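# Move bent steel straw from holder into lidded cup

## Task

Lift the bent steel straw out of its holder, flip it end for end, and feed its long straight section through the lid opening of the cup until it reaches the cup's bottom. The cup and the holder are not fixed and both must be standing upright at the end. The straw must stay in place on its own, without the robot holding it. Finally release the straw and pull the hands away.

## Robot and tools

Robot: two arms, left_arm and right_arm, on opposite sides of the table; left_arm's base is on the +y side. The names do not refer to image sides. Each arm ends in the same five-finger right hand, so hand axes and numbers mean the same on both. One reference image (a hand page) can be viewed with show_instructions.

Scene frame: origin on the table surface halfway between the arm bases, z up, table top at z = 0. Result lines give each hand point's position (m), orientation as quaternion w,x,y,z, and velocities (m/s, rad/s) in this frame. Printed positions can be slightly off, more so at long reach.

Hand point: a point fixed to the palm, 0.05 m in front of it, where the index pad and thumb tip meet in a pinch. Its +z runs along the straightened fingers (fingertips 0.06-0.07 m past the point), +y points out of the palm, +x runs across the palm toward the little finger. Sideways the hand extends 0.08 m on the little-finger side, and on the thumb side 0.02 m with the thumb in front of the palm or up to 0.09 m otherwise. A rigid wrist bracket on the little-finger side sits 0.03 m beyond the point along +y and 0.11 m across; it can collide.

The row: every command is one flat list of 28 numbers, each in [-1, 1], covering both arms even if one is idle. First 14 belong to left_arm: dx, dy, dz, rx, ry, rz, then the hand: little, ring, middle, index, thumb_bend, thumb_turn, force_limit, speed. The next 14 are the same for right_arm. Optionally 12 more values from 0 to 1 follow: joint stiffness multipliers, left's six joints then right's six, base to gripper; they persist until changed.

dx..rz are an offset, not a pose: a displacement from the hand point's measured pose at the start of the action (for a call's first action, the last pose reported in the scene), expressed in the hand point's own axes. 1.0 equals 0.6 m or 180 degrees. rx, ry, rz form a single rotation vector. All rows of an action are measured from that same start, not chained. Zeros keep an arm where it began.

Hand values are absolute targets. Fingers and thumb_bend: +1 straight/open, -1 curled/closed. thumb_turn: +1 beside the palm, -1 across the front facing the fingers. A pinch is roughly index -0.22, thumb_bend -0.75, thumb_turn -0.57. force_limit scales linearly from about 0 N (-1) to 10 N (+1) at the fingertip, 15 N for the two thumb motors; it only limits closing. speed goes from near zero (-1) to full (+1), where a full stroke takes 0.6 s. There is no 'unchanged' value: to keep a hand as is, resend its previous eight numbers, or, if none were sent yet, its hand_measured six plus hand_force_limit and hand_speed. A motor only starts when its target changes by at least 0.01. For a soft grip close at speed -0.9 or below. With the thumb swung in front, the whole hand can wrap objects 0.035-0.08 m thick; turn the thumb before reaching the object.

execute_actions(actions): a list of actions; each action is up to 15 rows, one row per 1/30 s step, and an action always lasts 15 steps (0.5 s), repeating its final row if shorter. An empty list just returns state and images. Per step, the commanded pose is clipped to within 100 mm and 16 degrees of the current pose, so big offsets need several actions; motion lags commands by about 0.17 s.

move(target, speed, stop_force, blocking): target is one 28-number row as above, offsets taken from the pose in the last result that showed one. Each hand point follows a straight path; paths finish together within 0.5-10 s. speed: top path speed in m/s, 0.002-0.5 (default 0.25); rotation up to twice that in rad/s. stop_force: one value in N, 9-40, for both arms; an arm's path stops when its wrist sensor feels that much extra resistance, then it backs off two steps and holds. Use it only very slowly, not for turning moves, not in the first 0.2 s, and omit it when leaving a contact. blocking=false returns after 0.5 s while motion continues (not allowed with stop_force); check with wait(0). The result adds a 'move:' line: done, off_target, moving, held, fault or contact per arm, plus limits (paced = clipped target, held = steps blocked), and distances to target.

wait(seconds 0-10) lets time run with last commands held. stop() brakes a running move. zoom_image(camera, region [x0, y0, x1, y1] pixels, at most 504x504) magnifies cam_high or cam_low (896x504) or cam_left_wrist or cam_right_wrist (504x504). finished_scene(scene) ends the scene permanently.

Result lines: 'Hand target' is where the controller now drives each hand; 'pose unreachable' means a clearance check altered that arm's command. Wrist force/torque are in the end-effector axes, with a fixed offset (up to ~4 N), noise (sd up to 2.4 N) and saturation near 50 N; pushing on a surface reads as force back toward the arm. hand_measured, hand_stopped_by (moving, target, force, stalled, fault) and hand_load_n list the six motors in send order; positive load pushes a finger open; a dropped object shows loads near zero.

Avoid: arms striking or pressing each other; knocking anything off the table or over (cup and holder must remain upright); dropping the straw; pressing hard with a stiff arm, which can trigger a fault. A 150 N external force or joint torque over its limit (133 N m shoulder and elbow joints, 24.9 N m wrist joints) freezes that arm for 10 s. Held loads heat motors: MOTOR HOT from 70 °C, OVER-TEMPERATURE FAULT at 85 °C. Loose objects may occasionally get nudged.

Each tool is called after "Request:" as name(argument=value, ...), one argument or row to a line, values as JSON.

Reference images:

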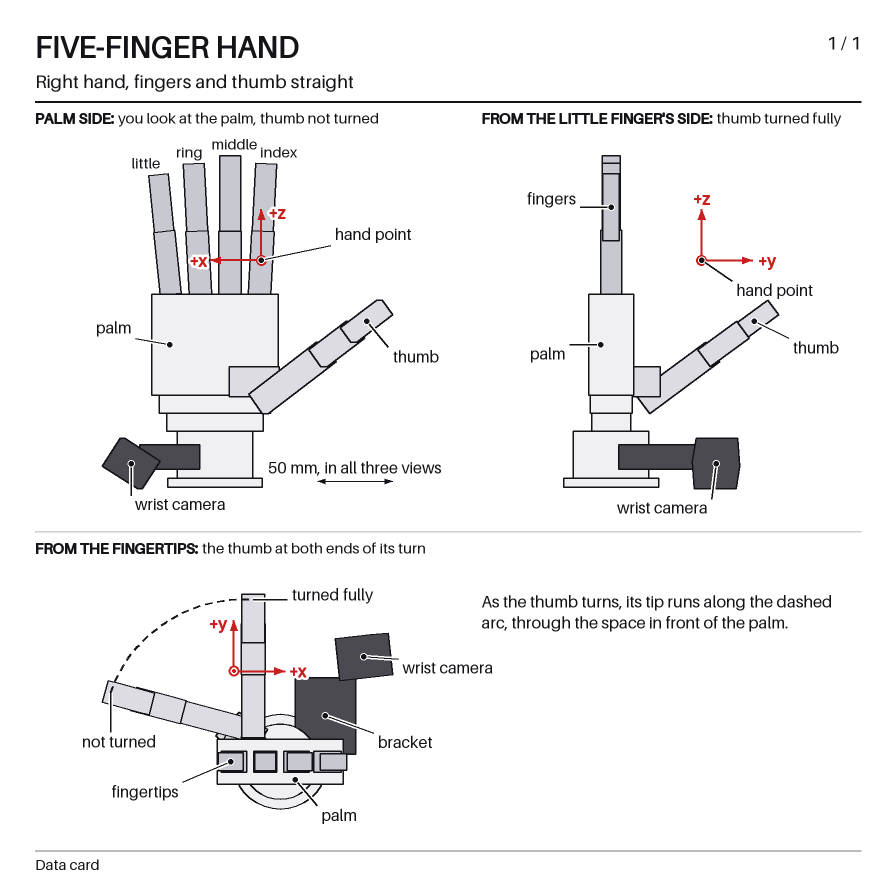

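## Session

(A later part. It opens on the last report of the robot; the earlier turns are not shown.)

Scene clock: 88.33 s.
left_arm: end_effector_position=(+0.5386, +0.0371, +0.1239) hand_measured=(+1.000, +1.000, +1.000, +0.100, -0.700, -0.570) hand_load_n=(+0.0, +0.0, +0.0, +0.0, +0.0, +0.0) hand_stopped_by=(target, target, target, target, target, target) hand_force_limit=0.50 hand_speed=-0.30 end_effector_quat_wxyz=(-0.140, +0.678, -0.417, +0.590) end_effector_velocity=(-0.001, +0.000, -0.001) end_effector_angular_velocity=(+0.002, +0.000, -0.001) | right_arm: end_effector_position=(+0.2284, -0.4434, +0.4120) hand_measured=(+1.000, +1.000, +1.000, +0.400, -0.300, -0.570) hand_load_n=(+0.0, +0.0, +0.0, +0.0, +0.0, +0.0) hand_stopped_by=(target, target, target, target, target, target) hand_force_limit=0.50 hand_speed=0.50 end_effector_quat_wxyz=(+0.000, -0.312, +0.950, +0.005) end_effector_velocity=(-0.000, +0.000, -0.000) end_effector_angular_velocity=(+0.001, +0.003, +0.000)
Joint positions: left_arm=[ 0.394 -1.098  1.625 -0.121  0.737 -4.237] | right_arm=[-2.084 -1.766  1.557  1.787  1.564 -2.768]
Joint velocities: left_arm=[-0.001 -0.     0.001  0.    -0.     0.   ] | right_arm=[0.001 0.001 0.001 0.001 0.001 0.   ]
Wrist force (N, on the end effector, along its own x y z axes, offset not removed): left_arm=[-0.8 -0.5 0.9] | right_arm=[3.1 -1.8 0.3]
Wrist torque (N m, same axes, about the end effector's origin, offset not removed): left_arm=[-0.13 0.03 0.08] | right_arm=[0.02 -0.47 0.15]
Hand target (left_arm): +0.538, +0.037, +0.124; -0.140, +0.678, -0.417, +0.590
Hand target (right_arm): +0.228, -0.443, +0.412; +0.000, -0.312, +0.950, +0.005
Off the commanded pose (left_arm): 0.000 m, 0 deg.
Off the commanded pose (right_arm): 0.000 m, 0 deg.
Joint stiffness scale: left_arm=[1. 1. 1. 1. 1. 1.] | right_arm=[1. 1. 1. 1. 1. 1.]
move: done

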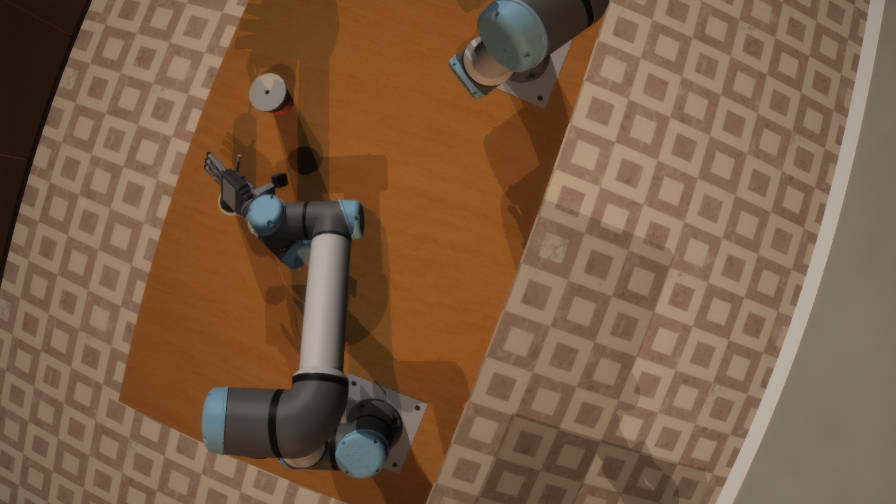

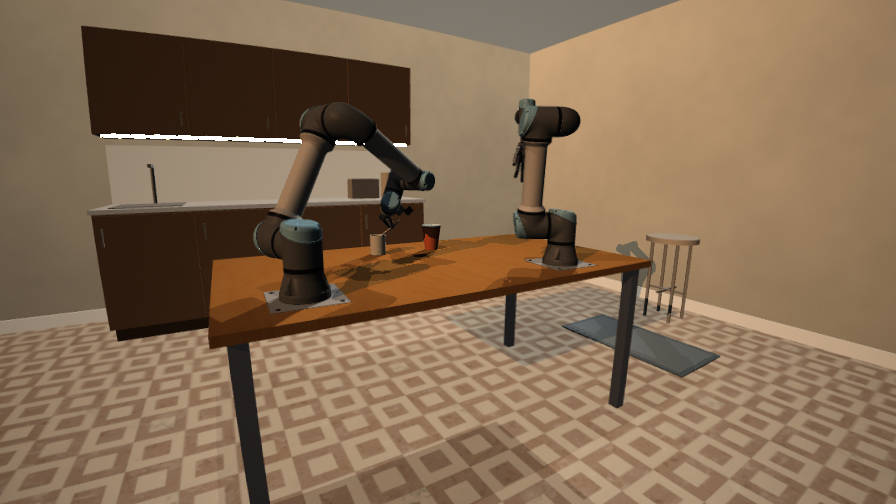

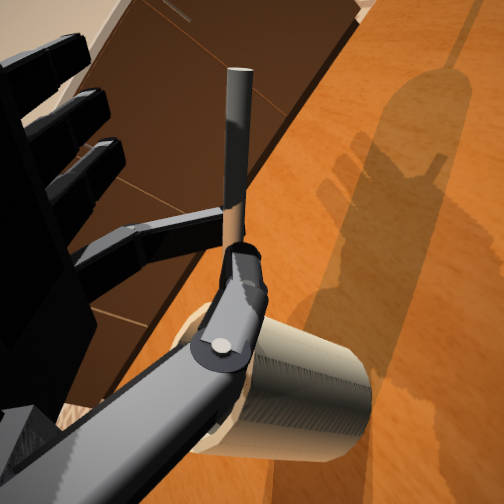

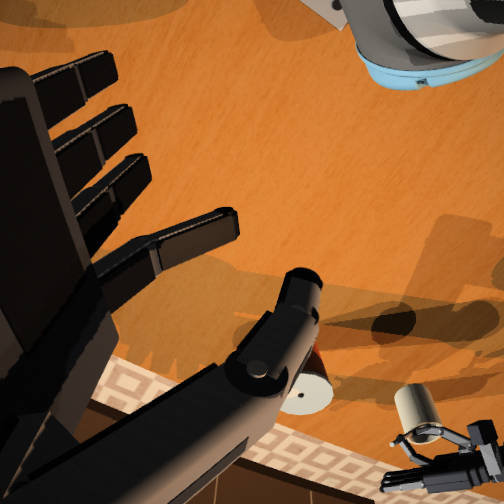

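Request:
move(
  target=[-0.025,0,0.022,0,0,0,1,1,1,0.15,-0.7,-0.57,0.5,-0.3,0,0,0,0,0,0,1,1,1,0.4,-0.3,-0.57,0.5,0.5],
  speed=0.04,
)

Request:
move(
  target=[0,0,0,0,0,0,1,1,1,-0.4,-0.75,-0.57,0.8,-0.6,0,0,0,0,0,0,1,1,1,0.4,-0.3,-0.57,0.5,0.5],
)

Scene clock: 92.70 s.
left_arm: end_effector_position=(+0.5510, +0.0417, +0.1143) hand_measured=(+1.000, +1.000, +1.000, +0.150, -0.700, -0.570) hand_load_n=(+0.0, +0.0, +0.0, +0.0, +0.0, +0.0) hand_stopped_by=(target, target, target, target, target, target) hand_force_limit=0.50 hand_speed=-0.30 end_effector_quat_wxyz=(-0.138, +0.677, -0.415, +0.592) end_effector_velocity=(+0.001, -0.002, -0.000) end_effector_angular_velocity=(-0.005, -0.002, -0.005) | right_arm: end_effector_position=(+0.2284, -0.4434, +0.4120) hand_measured=(+1.000, +1.000, +1.000, +0.400, -0.300, -0.570) hand_load_n=(+0.0, +0.0, +0.0, +0.0, +0.0, +0.0) hand_stopped_by=(target, target, target, target, target, target) hand_force_limit=0.50 hand_speed=0.50 end_effector_quat_wxyz=(+0.000, -0.312, +0.950, +0.005) end_effector_velocity=(+0.000, +0.000, -0.000) end_effector_angular_velocity=(+0.001, +0.000, -0.000)
Joint positions: left_arm=[ 0.421 -1.083  1.63  -0.159  0.762 -4.222] | right_arm=[-2.084 -1.766  1.557  1.787  1.564 -2.768]
Joint velocities: left_arm=[ 0.002  0.001  0.002 -0.01   0.007  0.004] | right_arm=[-0.     0.     0.001 -0.    -0.001 -0.   ]
Wrist force (N, on the end effector, along its own x y z axes, offset not removed): left_arm=[0.1 -1.6 -0.6] | right_arm=[2.6 2.5 1.1]
Wrist torque (N m, same axes, about the end effector's origin, offset not removed): left_arm=[-0.29 -0.05 0.11] | right_arm=[0.52 -0.39 0.15]
Hand target (left_arm): +0.551, +0.044, +0.110; -0.140, +0.678, -0.417, +0.590
Hand target (right_arm): +0.228, -0.443, +0.412; +0.000, -0.312, +0.950, +0.005
Off the commanded pose (left_arm): 0.005 m, 0 deg.
Off the commanded pose (right_arm): 0.000 m, 0 deg.
Joint stiffness scale: left_arm=[1. 1. 1. 1. 1. 1.] | right_arm=[1. 1. 1. 1. 1. 1.]
move: off_target (left_arm)

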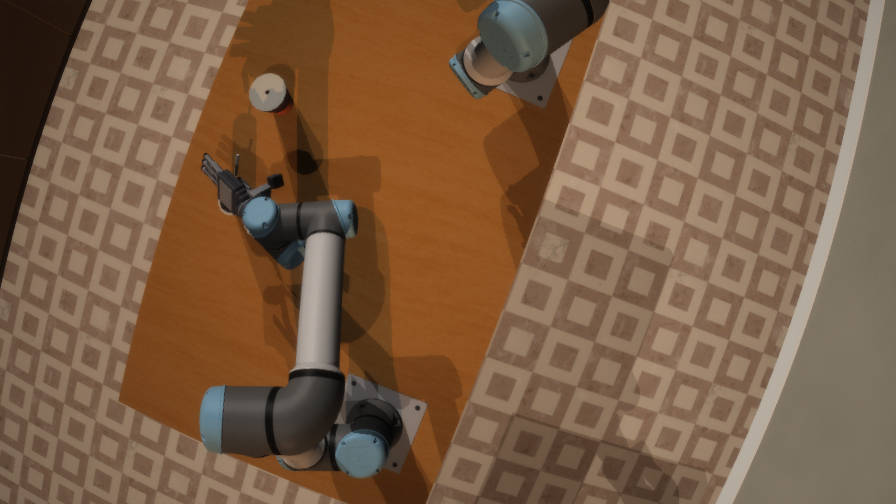

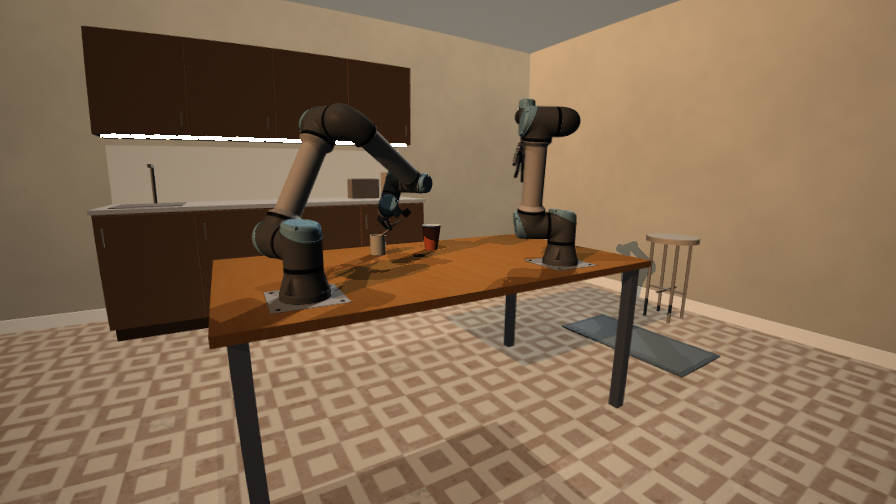

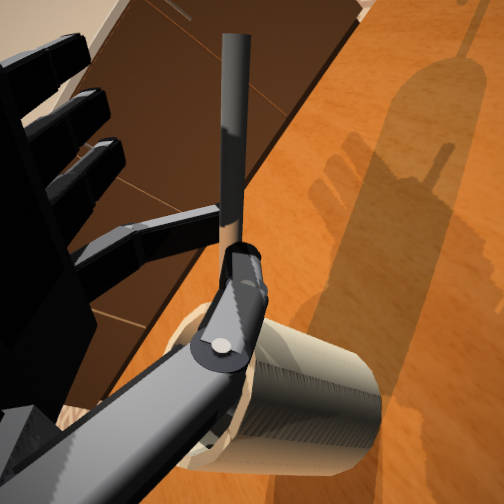

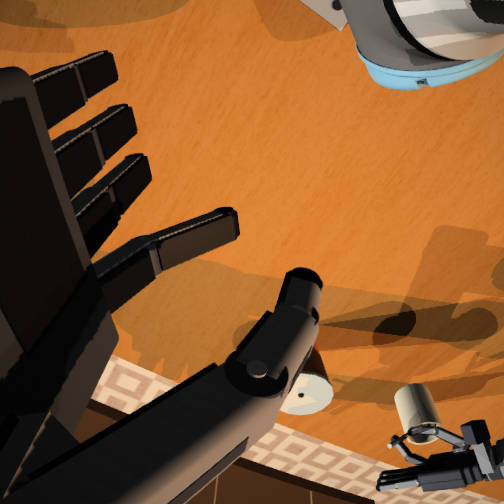

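Scene clock: 93.40 s.
left_arm: end_effector_position=(+0.5511, +0.0416, +0.1143) hand_measured=(+1.000, +1.000, +1.000, -0.124, -0.748, -0.570) hand_load_n=(+0.0, +0.0, +0.0, +11.5, +4.0, +0.5) hand_stopped_by=(target, target, target, force, target, target) hand_force_limit=0.80 hand_speed=-0.60 end_effector_quat_wxyz=(-0.138, +0.677, -0.415, +0.592) end_effector_velocity=(+0.000, -0.000, +0.000) end_effector_angular_velocity=(-0.001, -0.000, +0.001) | right_arm: end_effector_position=(+0.2284, -0.4434, +0.4120) hand_measured=(+1.000, +1.000, +1.000, +0.400, -0.300, -0.570) hand_load_n=(+0.0, +0.0, +0.0, +0.0, +0.0, +0.0) hand_stopped_by=(target, target, target, target, target, target) hand_force_limit=0.50 hand_speed=0.50 end_effector_quat_wxyz=(+0.000, -0.312, +0.950, +0.005) end_effector_velocity=(-0.000, -0.000, -0.000) end_effector_angular_velocity=(+0.000, +0.002, -0.000)
Joint positions: left_arm=[ 0.421 -1.083  1.63  -0.16   0.762 -4.222] | right_arm=[-2.084 -1.766  1.557  1.787  1.564 -2.768]
Joint velocities: left_arm=[-0.    -0.    -0.001 -0.    -0.001 -0.001] | right_arm=[-0.001 -0.     0.001  0.001  0.001 -0.   ]
Wrist force (N, on the end effector, along its own x y z axes, offset not removed): left_arm=[0.2 -1.0 -2.1] | right_arm=[0.6 0.0 0.1]
Wrist torque (N m, same axes, about the end effector's origin, offset not removed): left_arm=[-0.02 0.04 -0.02] | right_arm=[0.32 -0.29 0.01]
Hand target (left_arm): +0.551, +0.042, +0.114; -0.138, +0.677, -0.415, +0.592
Hand target (right_arm): +0.228, -0.443, +0.412; +0.000, -0.312, +0.950, +0.005
Off the commanded pose (left_arm): 0.000 m, 0 deg.
Off the commanded pose (right_arm): 0.000 m, 0 deg.
Joint stiffness scale: left_arm=[1. 1. 1. 1. 1. 1.] | right_arm=[1. 1. 1. 1. 1. 1.]
move: done

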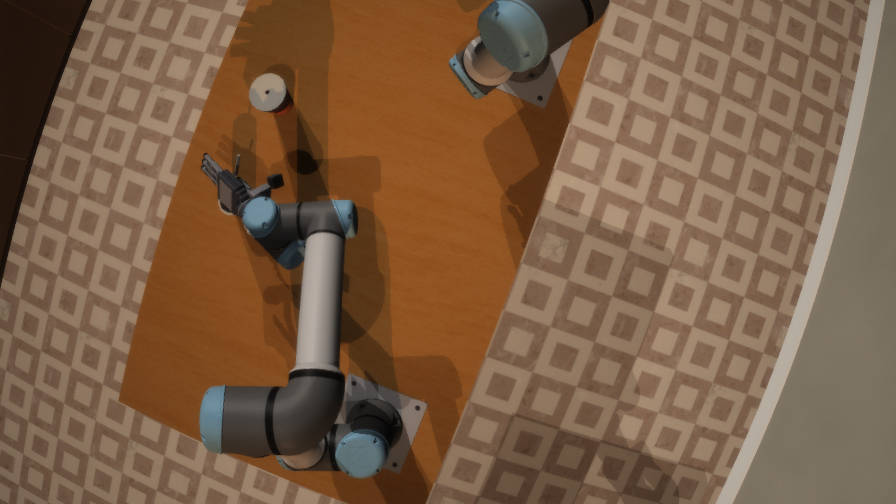

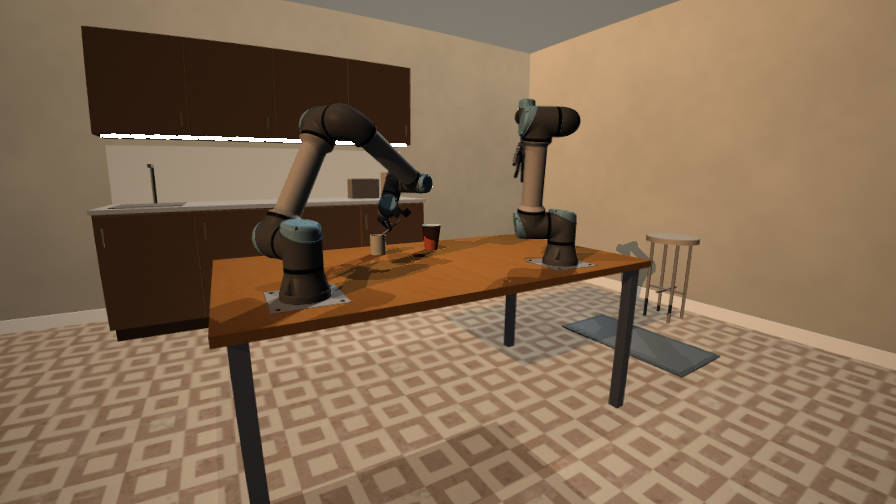

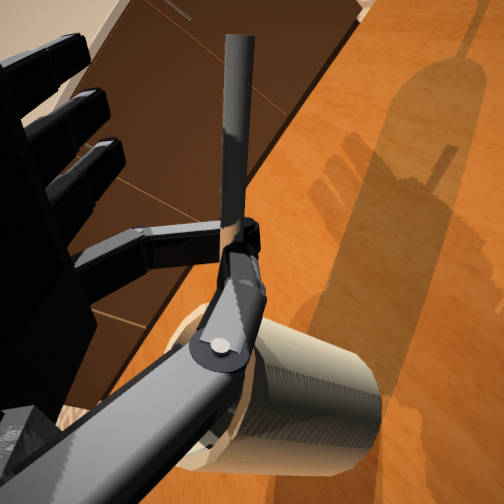

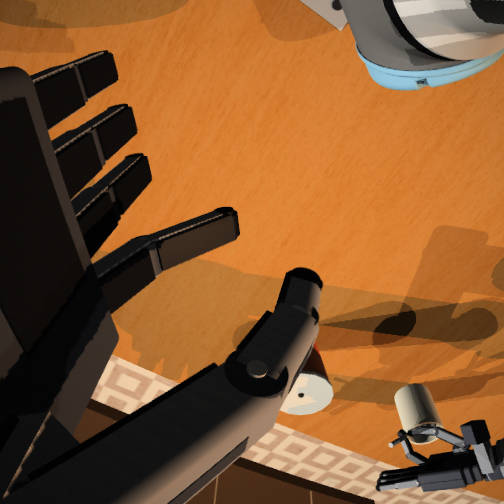

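Request:
move(
  target=[0.195,-0.13,-0.047,0,0,0,1,1,1,-0.4,-0.75,-0.57,0.8,-0.6,0,0,0,0,0,0,1,1,1,0.4,-0.3,-0.57,0.5,0.5],
  speed=0.07,
)

Scene clock: 99.10 s.
left_arm: end_effector_position=(+0.5516, +0.0155, +0.2516) hand_measured=(+1.000, +1.000, +1.000, -0.124, -0.748, -0.570) hand_load_n=(+0.0, +0.0, +0.0, +11.0, +4.5, +0.5) hand_stopped_by=(target, target, target, force, target, target) hand_force_limit=0.80 hand_speed=-0.60 end_effector_quat_wxyz=(-0.139, +0.677, -0.416, +0.591) end_effector_velocity=(-0.001, +0.000, +0.003) end_effector_angular_velocity=(+0.005, +0.004, +0.001) | right_arm: end_effector_position=(+0.2284, -0.4434, +0.4120) hand_measured=(+1.000, +1.000, +1.000, +0.400, -0.300, -0.570) hand_load_n=(+0.0, +0.0, +0.0, +0.0, +0.0, +0.0) hand_stopped_by=(target, target, target, target, target, target) hand_force_limit=0.50 hand_speed=0.50 end_effector_quat_wxyz=(+0.000, -0.312, +0.950, +0.005) end_effector_velocity=(-0.000, +0.000, +0.000) end_effector_angular_velocity=(+0.000, -0.001, -0.001)
Joint positions: left_arm=[ 0.402 -1.15   1.353  0.197  0.744 -4.232] | right_arm=[-2.084 -1.766  1.557  1.787  1.564 -2.768]
Joint velocities: left_arm=[-0.001 -0.    -0.009  0.018 -0.001 -0.004] | right_arm=[-0.    -0.001 -0.     0.001 -0.001  0.001]
Wrist force (N, on the end effector, along its own x y z axes, offset not removed): left_arm=[-1.3 -0.6 0.3] | right_arm=[2.5 -4.5 -1.1]
Wrist torque (N m, same axes, about the end effector's origin, offset not removed): left_arm=[-0.05 0.03 -0.10] | right_arm=[-0.49 -0.52 -0.21]
Hand target (left_arm): +0.551, +0.014, +0.255; -0.138, +0.677, -0.415, +0.592
Hand target (right_arm): +0.228, -0.443, +0.412; +0.000, -0.312, +0.950, +0.005
Off the commanded pose (left_arm): 0.004 m, 0 deg.
Off the commanded pose (right_arm): 0.000 m, 0 deg.
Joint stiffness scale: left_arm=[1. 1. 1. 1. 1. 1.] | right_arm=[1. 1. 1. 1. 1. 1.]
move: off_target (left_arm)

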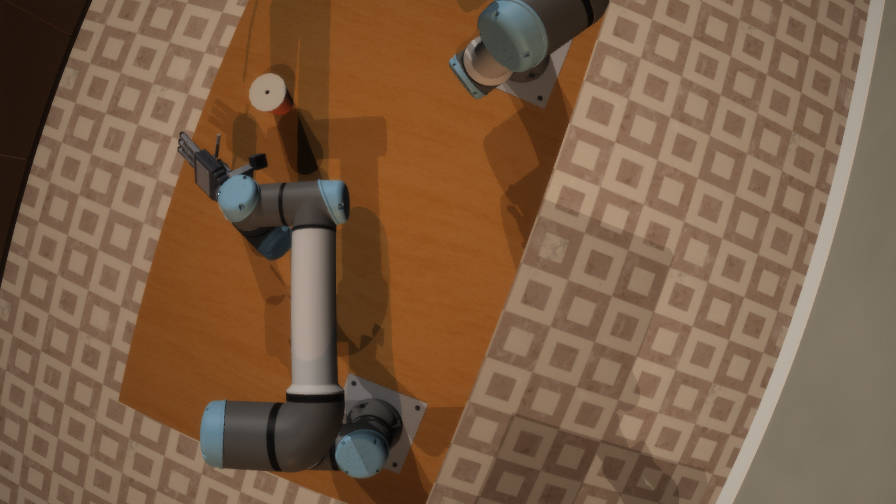

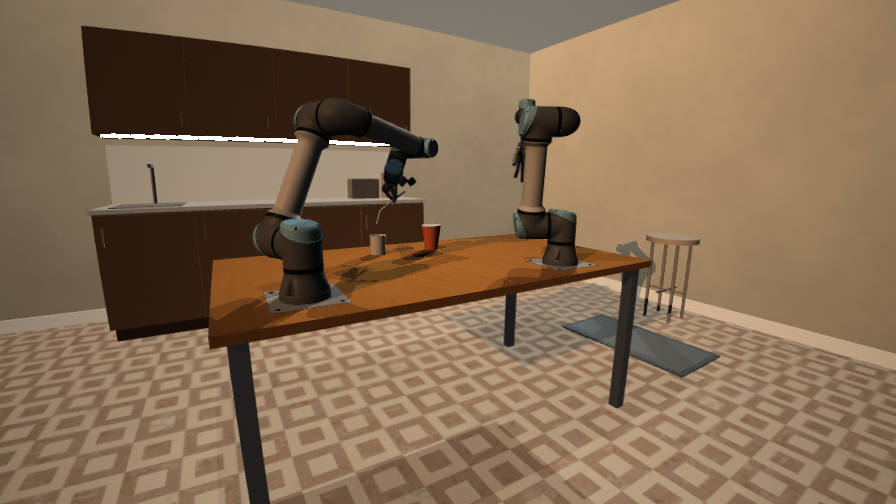

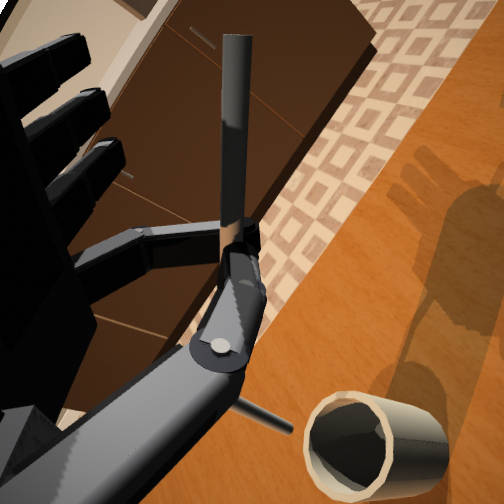

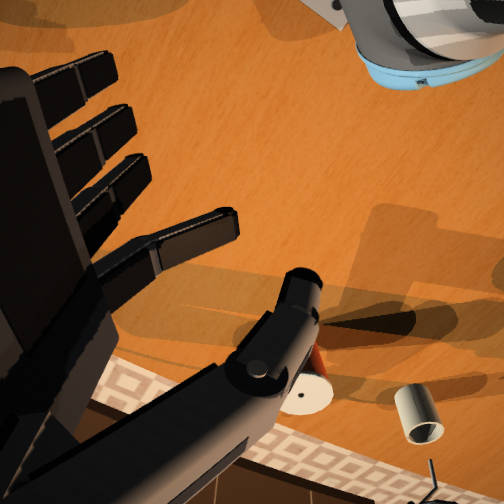

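Request:
move(
  target=[0.224,0.16,0.044,0.191,0.188,0.741,1,1,1,-0.4,-0.75,-0.57,0.8,-0.6,0,0,0,0,0,0,1,1,1,0.4,-0.3,-0.57,0.5,0.5],
  speed=0.3,
)

Scene clock: 107.63 s.
left_arm: end_effector_position=(+0.5301, -0.1487, +0.2718) hand_measured=(+1.000, +1.000, +1.000, -0.124, -0.748, -0.570) hand_load_n=(+0.0, +0.0, +0.0, +11.0, +4.5, +0.5) hand_stopped_by=(target, target, target, force, target, target) hand_force_limit=0.80 hand_speed=-0.60 end_effector_quat_wxyz=(+0.631, +0.312, +0.634, -0.319) end_effector_velocity=(-0.001, -0.002, -0.001) end_effector_angular_velocity=(+0.017, -0.011, -0.006) | right_arm: end_effector_position=(+0.2284, -0.4434, +0.4120) hand_measured=(+1.000, +1.000, +1.000, +0.400, -0.300, -0.570) hand_load_n=(+0.0, +0.0, +0.0, +0.0, +0.0, +0.0) hand_stopped_by=(target, target, target, target, target, target) hand_force_limit=0.50 hand_speed=0.50 end_effector_quat_wxyz=(+0.000, -0.312, +0.950, +0.005) end_effector_velocity=(+0.000, +0.000, +0.000) end_effector_angular_velocity=(+0.001, -0.000, +0.001)
Joint positions: left_arm=[ 0.323 -0.977  1.435 -0.459  1.229 -1.581] | right_arm=[-2.084 -1.766  1.557  1.787  1.564 -2.768]
Joint velocities: left_arm=[ 0.     0.001 -0.002  0.008  0.006  0.017] | right_arm=[ 0.     0.    -0.     0.    -0.001 -0.   ]
Wrist force (N, on the end effector, along its own x y z axes, offset not removed): left_arm=[0.5 2.1 -0.8] | right_arm=[-0.1 -1.3 -1.6]
Wrist torque (N m, same axes, about the end effector's origin, offset not removed): left_arm=[0.31 -0.02 0.04] | right_arm=[0.03 0.00 -0.11]
Hand target (left_arm): +0.532, -0.149, +0.272; +0.632, +0.313, +0.634, -0.318
Hand target (right_arm): +0.228, -0.443, +0.412; +0.000, -0.312, +0.950, +0.005
Off the commanded pose (left_arm): 0.002 m, 0 deg.
Off the commanded pose (right_arm): 0.000 m, 0 deg.
Joint stiffness scale: left_arm=[1. 1. 1. 1. 1. 1.] | right_arm=[1. 1. 1. 1. 1. 1.]
move: done

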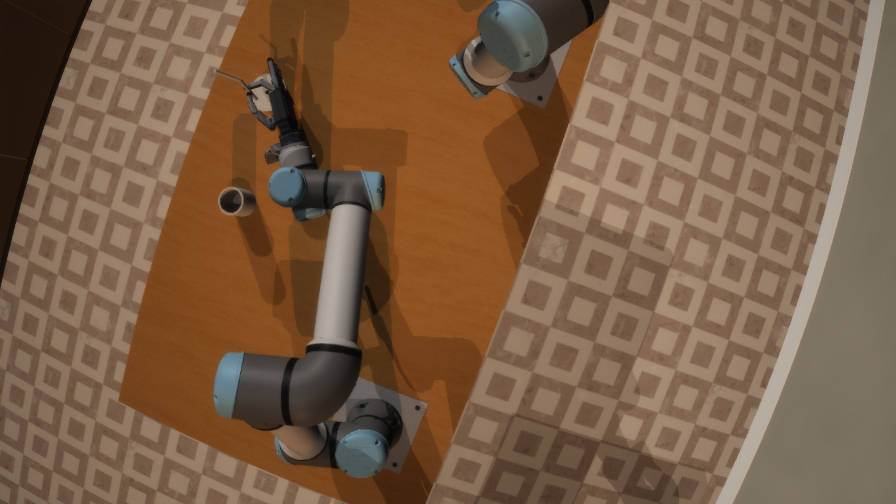

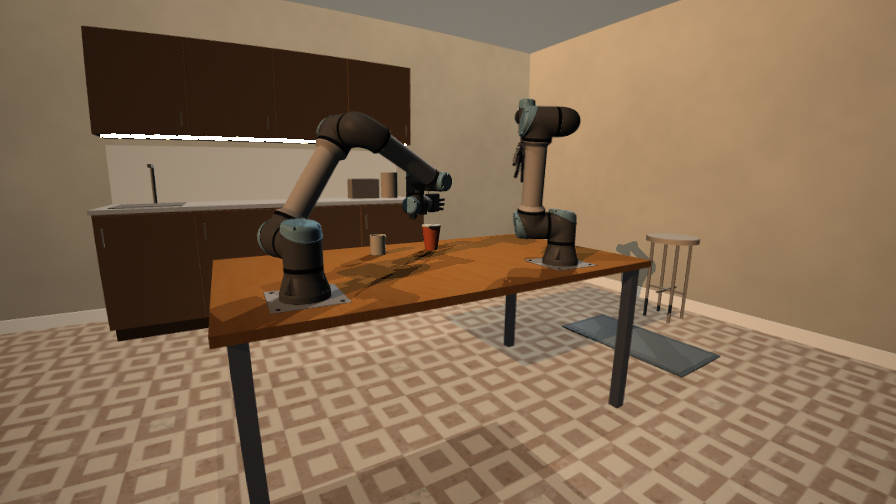

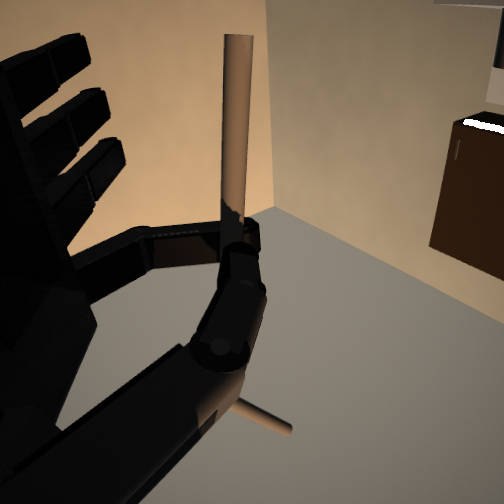

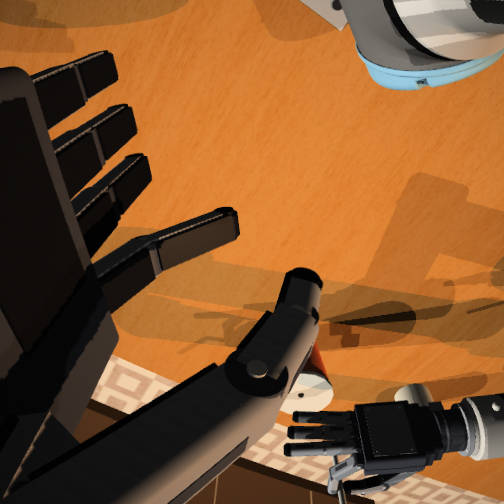

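Request:
move(
  target=[0.075,-0.005,0.103,0,0,0,1,1,1,-0.4,-0.75,-0.57,0.8,-0.6,0,0,0,0,0,0,1,1,1,0.4,-0.3,-0.57,0.5,0.5],
  speed=0.1,
)

Request:
zoom_image(
  camera="cam_high",
  region=[200,30,320,150],
)

Request:
zoom_image(
  camera="cam_low",
  region=[390,170,480,260],
)

Scene clock: 115.10 s.
left_arm: end_effector_position=(+0.5628, -0.1997, +0.2278) hand_measured=(+1.000, +1.000, +1.000, -0.124, -0.748, -0.570) hand_load_n=(+0.0, +0.0, +0.0, +11.0, +4.5, +0.5) hand_stopped_by=(target, target, target, force, target, target) hand_force_limit=0.80 hand_speed=-0.60 end_effector_quat_wxyz=(+0.631, +0.313, +0.634, -0.319) end_effector_velocity=(+0.001, -0.002, +0.000) end_effector_angular_velocity=(-0.000, -0.001, -0.000) | right_arm: end_effector_position=(+0.2284, -0.4434, +0.4120) hand_measured=(+1.000, +1.000, +1.000, +0.400, -0.300, -0.570) hand_load_n=(+0.0, +0.0, +0.0, +0.0, +0.0, +0.0) hand_stopped_by=(target, target, target, target, target, target) hand_force_limit=0.50 hand_speed=0.50 end_effector_quat_wxyz=(+0.000, -0.312, +0.950, +0.005) end_effector_velocity=(-0.000, +0.000, +0.000) end_effector_angular_velocity=(+0.000, +0.001, -0.001)
Joint positions: left_arm=[ 0.347 -0.796  1.241 -0.446  1.255 -1.58 ] | right_arm=[-2.084 -1.766  1.557  1.787  1.564 -2.768]
Joint velocities: left_arm=[ 0.001  0.005 -0.009  0.003  0.001  0.001] | right_arm=[-0.    -0.     0.     0.001 -0.     0.   ]
Wrist force (N, on the end effector, along its own x y z axes, offset not removed): left_arm=[-0.1 -2.0 -2.1] | right_arm=[-1.0 -0.6 3.4]
Wrist torque (N m, same axes, about the end effector's origin, offset not removed): left_arm=[-0.21 -0.01 -0.12] | right_arm=[-0.20 -0.12 -0.12]
Hand target (left_arm): +0.565, -0.200, +0.227; +0.631, +0.312, +0.634, -0.319
Hand target (right_arm): +0.228, -0.443, +0.412; +0.000, -0.312, +0.950, +0.005
Off the commanded pose (left_arm): 0.002 m, 0 deg.
Off the commanded pose (right_arm): 0.000 m, 0 deg.
Joint stiffness scale: left_arm=[1. 1. 1. 1. 1. 1.] | right_arm=[1. 1. 1. 1. 1. 1.]
move: done

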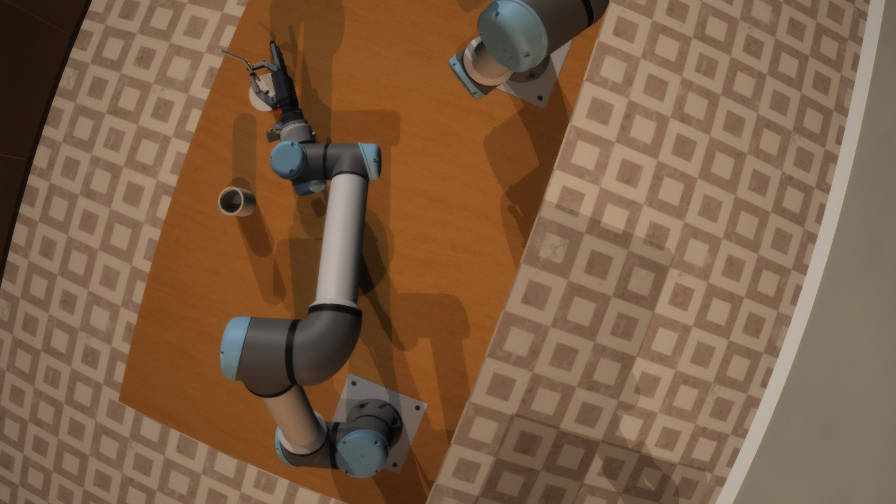

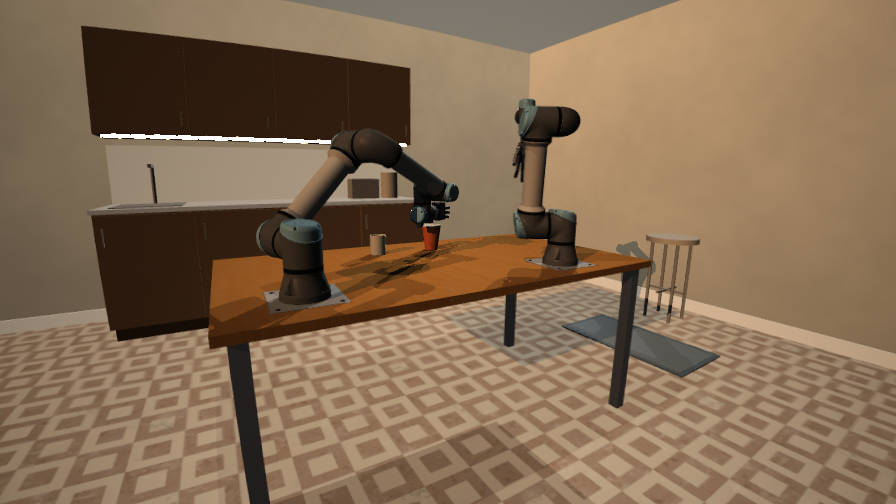

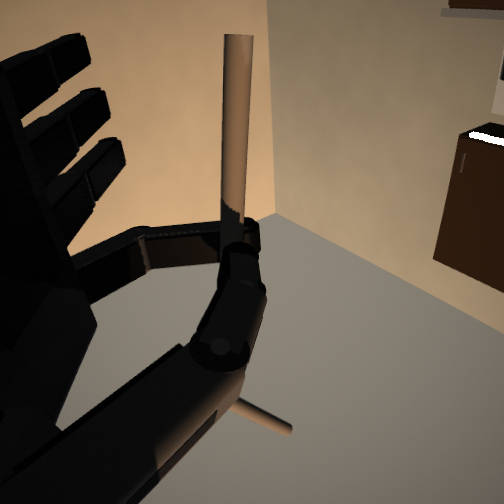

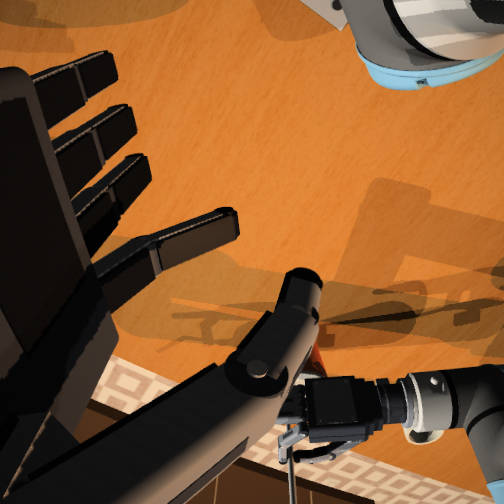

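Region (200, 30, 320, 150) of cam_high's 896x504 image, scaled by 4.200, with more detail than that image has.

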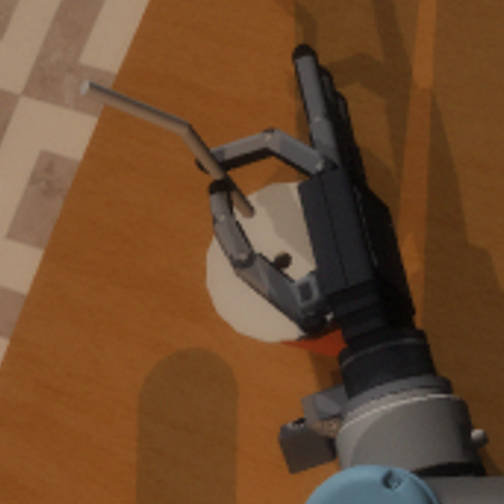

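Region (390, 170, 480, 260) of cam_low's 896x504 image, scaled by 5.600, with more detail than that image has.

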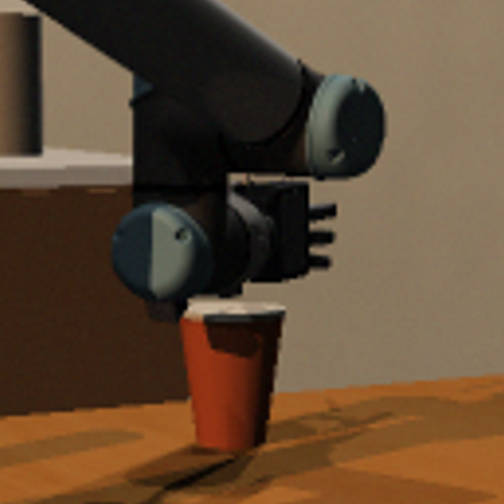

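Request:
move(
  target=[0.025,0.023,-0.035,0,0,-0.085,1,1,1,-0.4,-0.75,-0.57,0.8,-0.6,0,0,0,0,0,0,1,1,1,0.4,-0.3,-0.57,0.5,0.5],
  speed=0.1,
)

Request:
zoom_image(
  camera="cam_high",
  region=[200,30,320,150],
)

Request:
zoom_image(
  camera="cam_low",
  region=[390,170,480,260],
)

Scene clock: 124.60 s.
left_arm: end_effector_position=(+0.5607, -0.1766, +0.2125) hand_measured=(+1.000, +1.000, +1.000, -0.124, -0.748, -0.570) hand_load_n=(+0.0, +0.0, +0.0, +11.0, +4.5, +0.5) hand_stopped_by=(target, target, target, force, target, target) hand_force_limit=0.80 hand_speed=-0.60 end_effector_quat_wxyz=(+0.584, +0.227, +0.669, -0.399) end_effector_velocity=(-0.000, +0.001, -0.001) end_effector_angular_velocity=(-0.009, +0.011, -0.001) | right_arm: end_effector_position=(+0.2284, -0.4434, +0.4120) hand_measured=(+1.000, +1.000, +1.000, +0.400, -0.300, -0.570) hand_load_n=(+0.0, +0.0, +0.0, +0.0, +0.0, +0.0) hand_stopped_by=(target, target, target, target, target, target) hand_force_limit=0.50 hand_speed=0.50 end_effector_quat_wxyz=(+0.000, -0.312, +0.950, +0.005) end_effector_velocity=(-0.000, +0.001, +0.000) end_effector_angular_velocity=(+0.001, -0.000, +0.001)
Joint positions: left_arm=[ 0.348 -0.843  1.324 -0.482  1.255 -1.844] | right_arm=[-2.084 -1.766  1.557  1.787  1.564 -2.768]
Joint velocities: left_arm=[ 0.    -0.002  0.003 -0.002  0.001 -0.014] | right_arm=[ 0.    -0.001  0.001  0.    -0.001 -0.001]
Wrist force (N, on the end effector, along its own x y z axes, offset not removed): left_arm=[0.5 1.4 1.9] | right_arm=[0.0 1.0 5.6]
Wrist torque (N m, same axes, about the end effector's origin, offset not removed): left_arm=[0.06 -0.21 0.11] | right_arm=[0.08 -0.26 -0.02]
Hand target (left_arm): +0.561, -0.175, +0.213; +0.583, +0.225, +0.670, -0.400
Hand target (right_arm): +0.228, -0.443, +0.412; +0.000, -0.312, +0.950, +0.005
Off the commanded pose (left_arm): 0.002 m, 0 deg.
Off the commanded pose (right_arm): 0.000 m, 0 deg.
Joint stiffness scale: left_arm=[1. 1. 1. 1. 1. 1.] | right_arm=[1. 1. 1. 1. 1. 1.]
move: done

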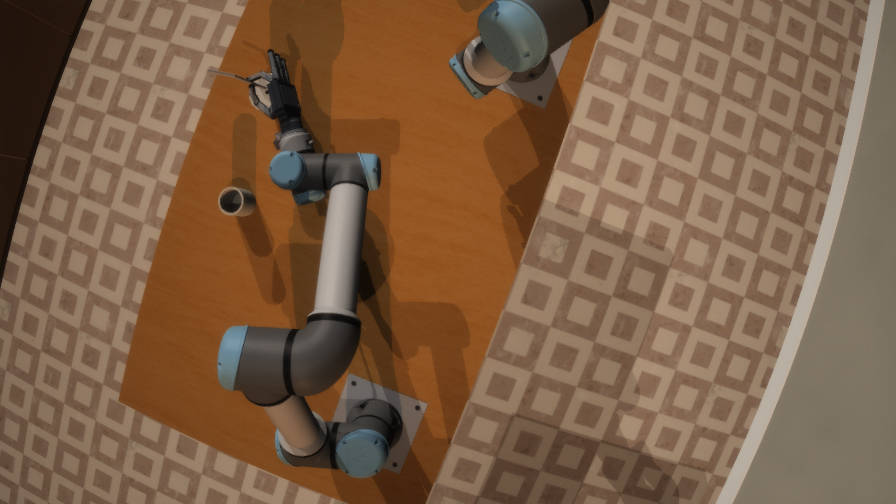

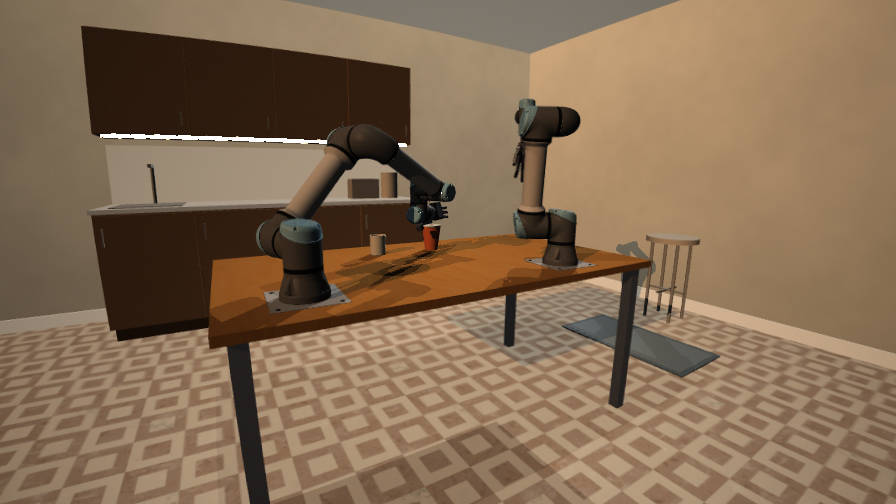

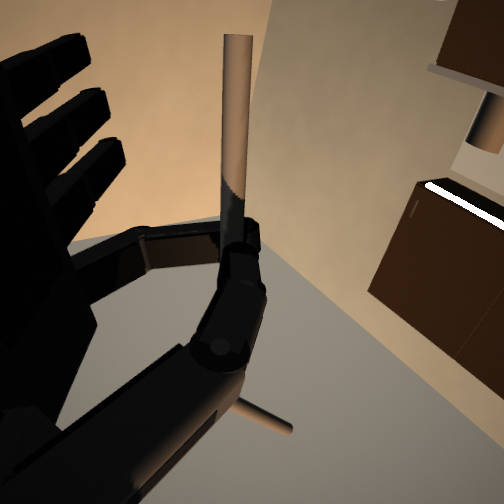

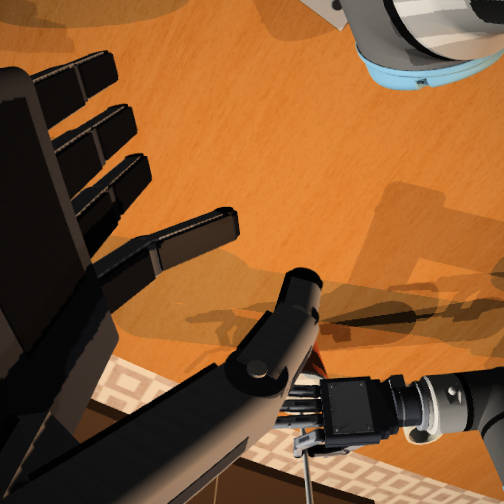

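Region (200, 30, 320, 150) of cam_high's 896x504 image, scaled by 4.200, with more detail than that image has.

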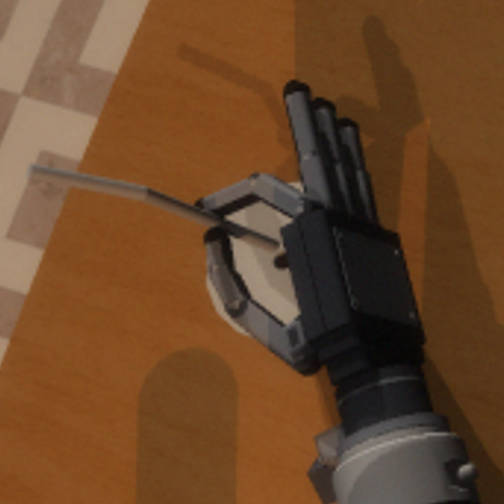

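Region (390, 170, 480, 260) of cam_low's 896x504 image, scaled by 5.600, with more detail than that image has.

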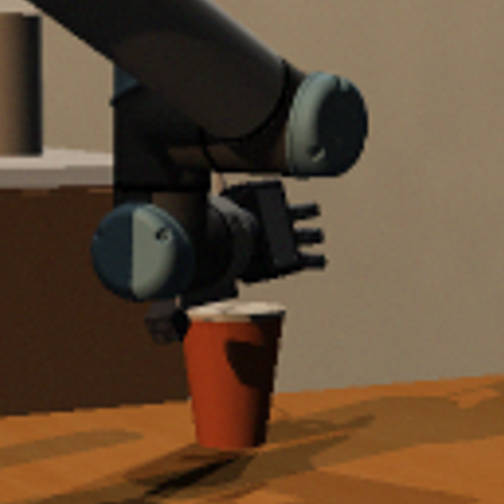

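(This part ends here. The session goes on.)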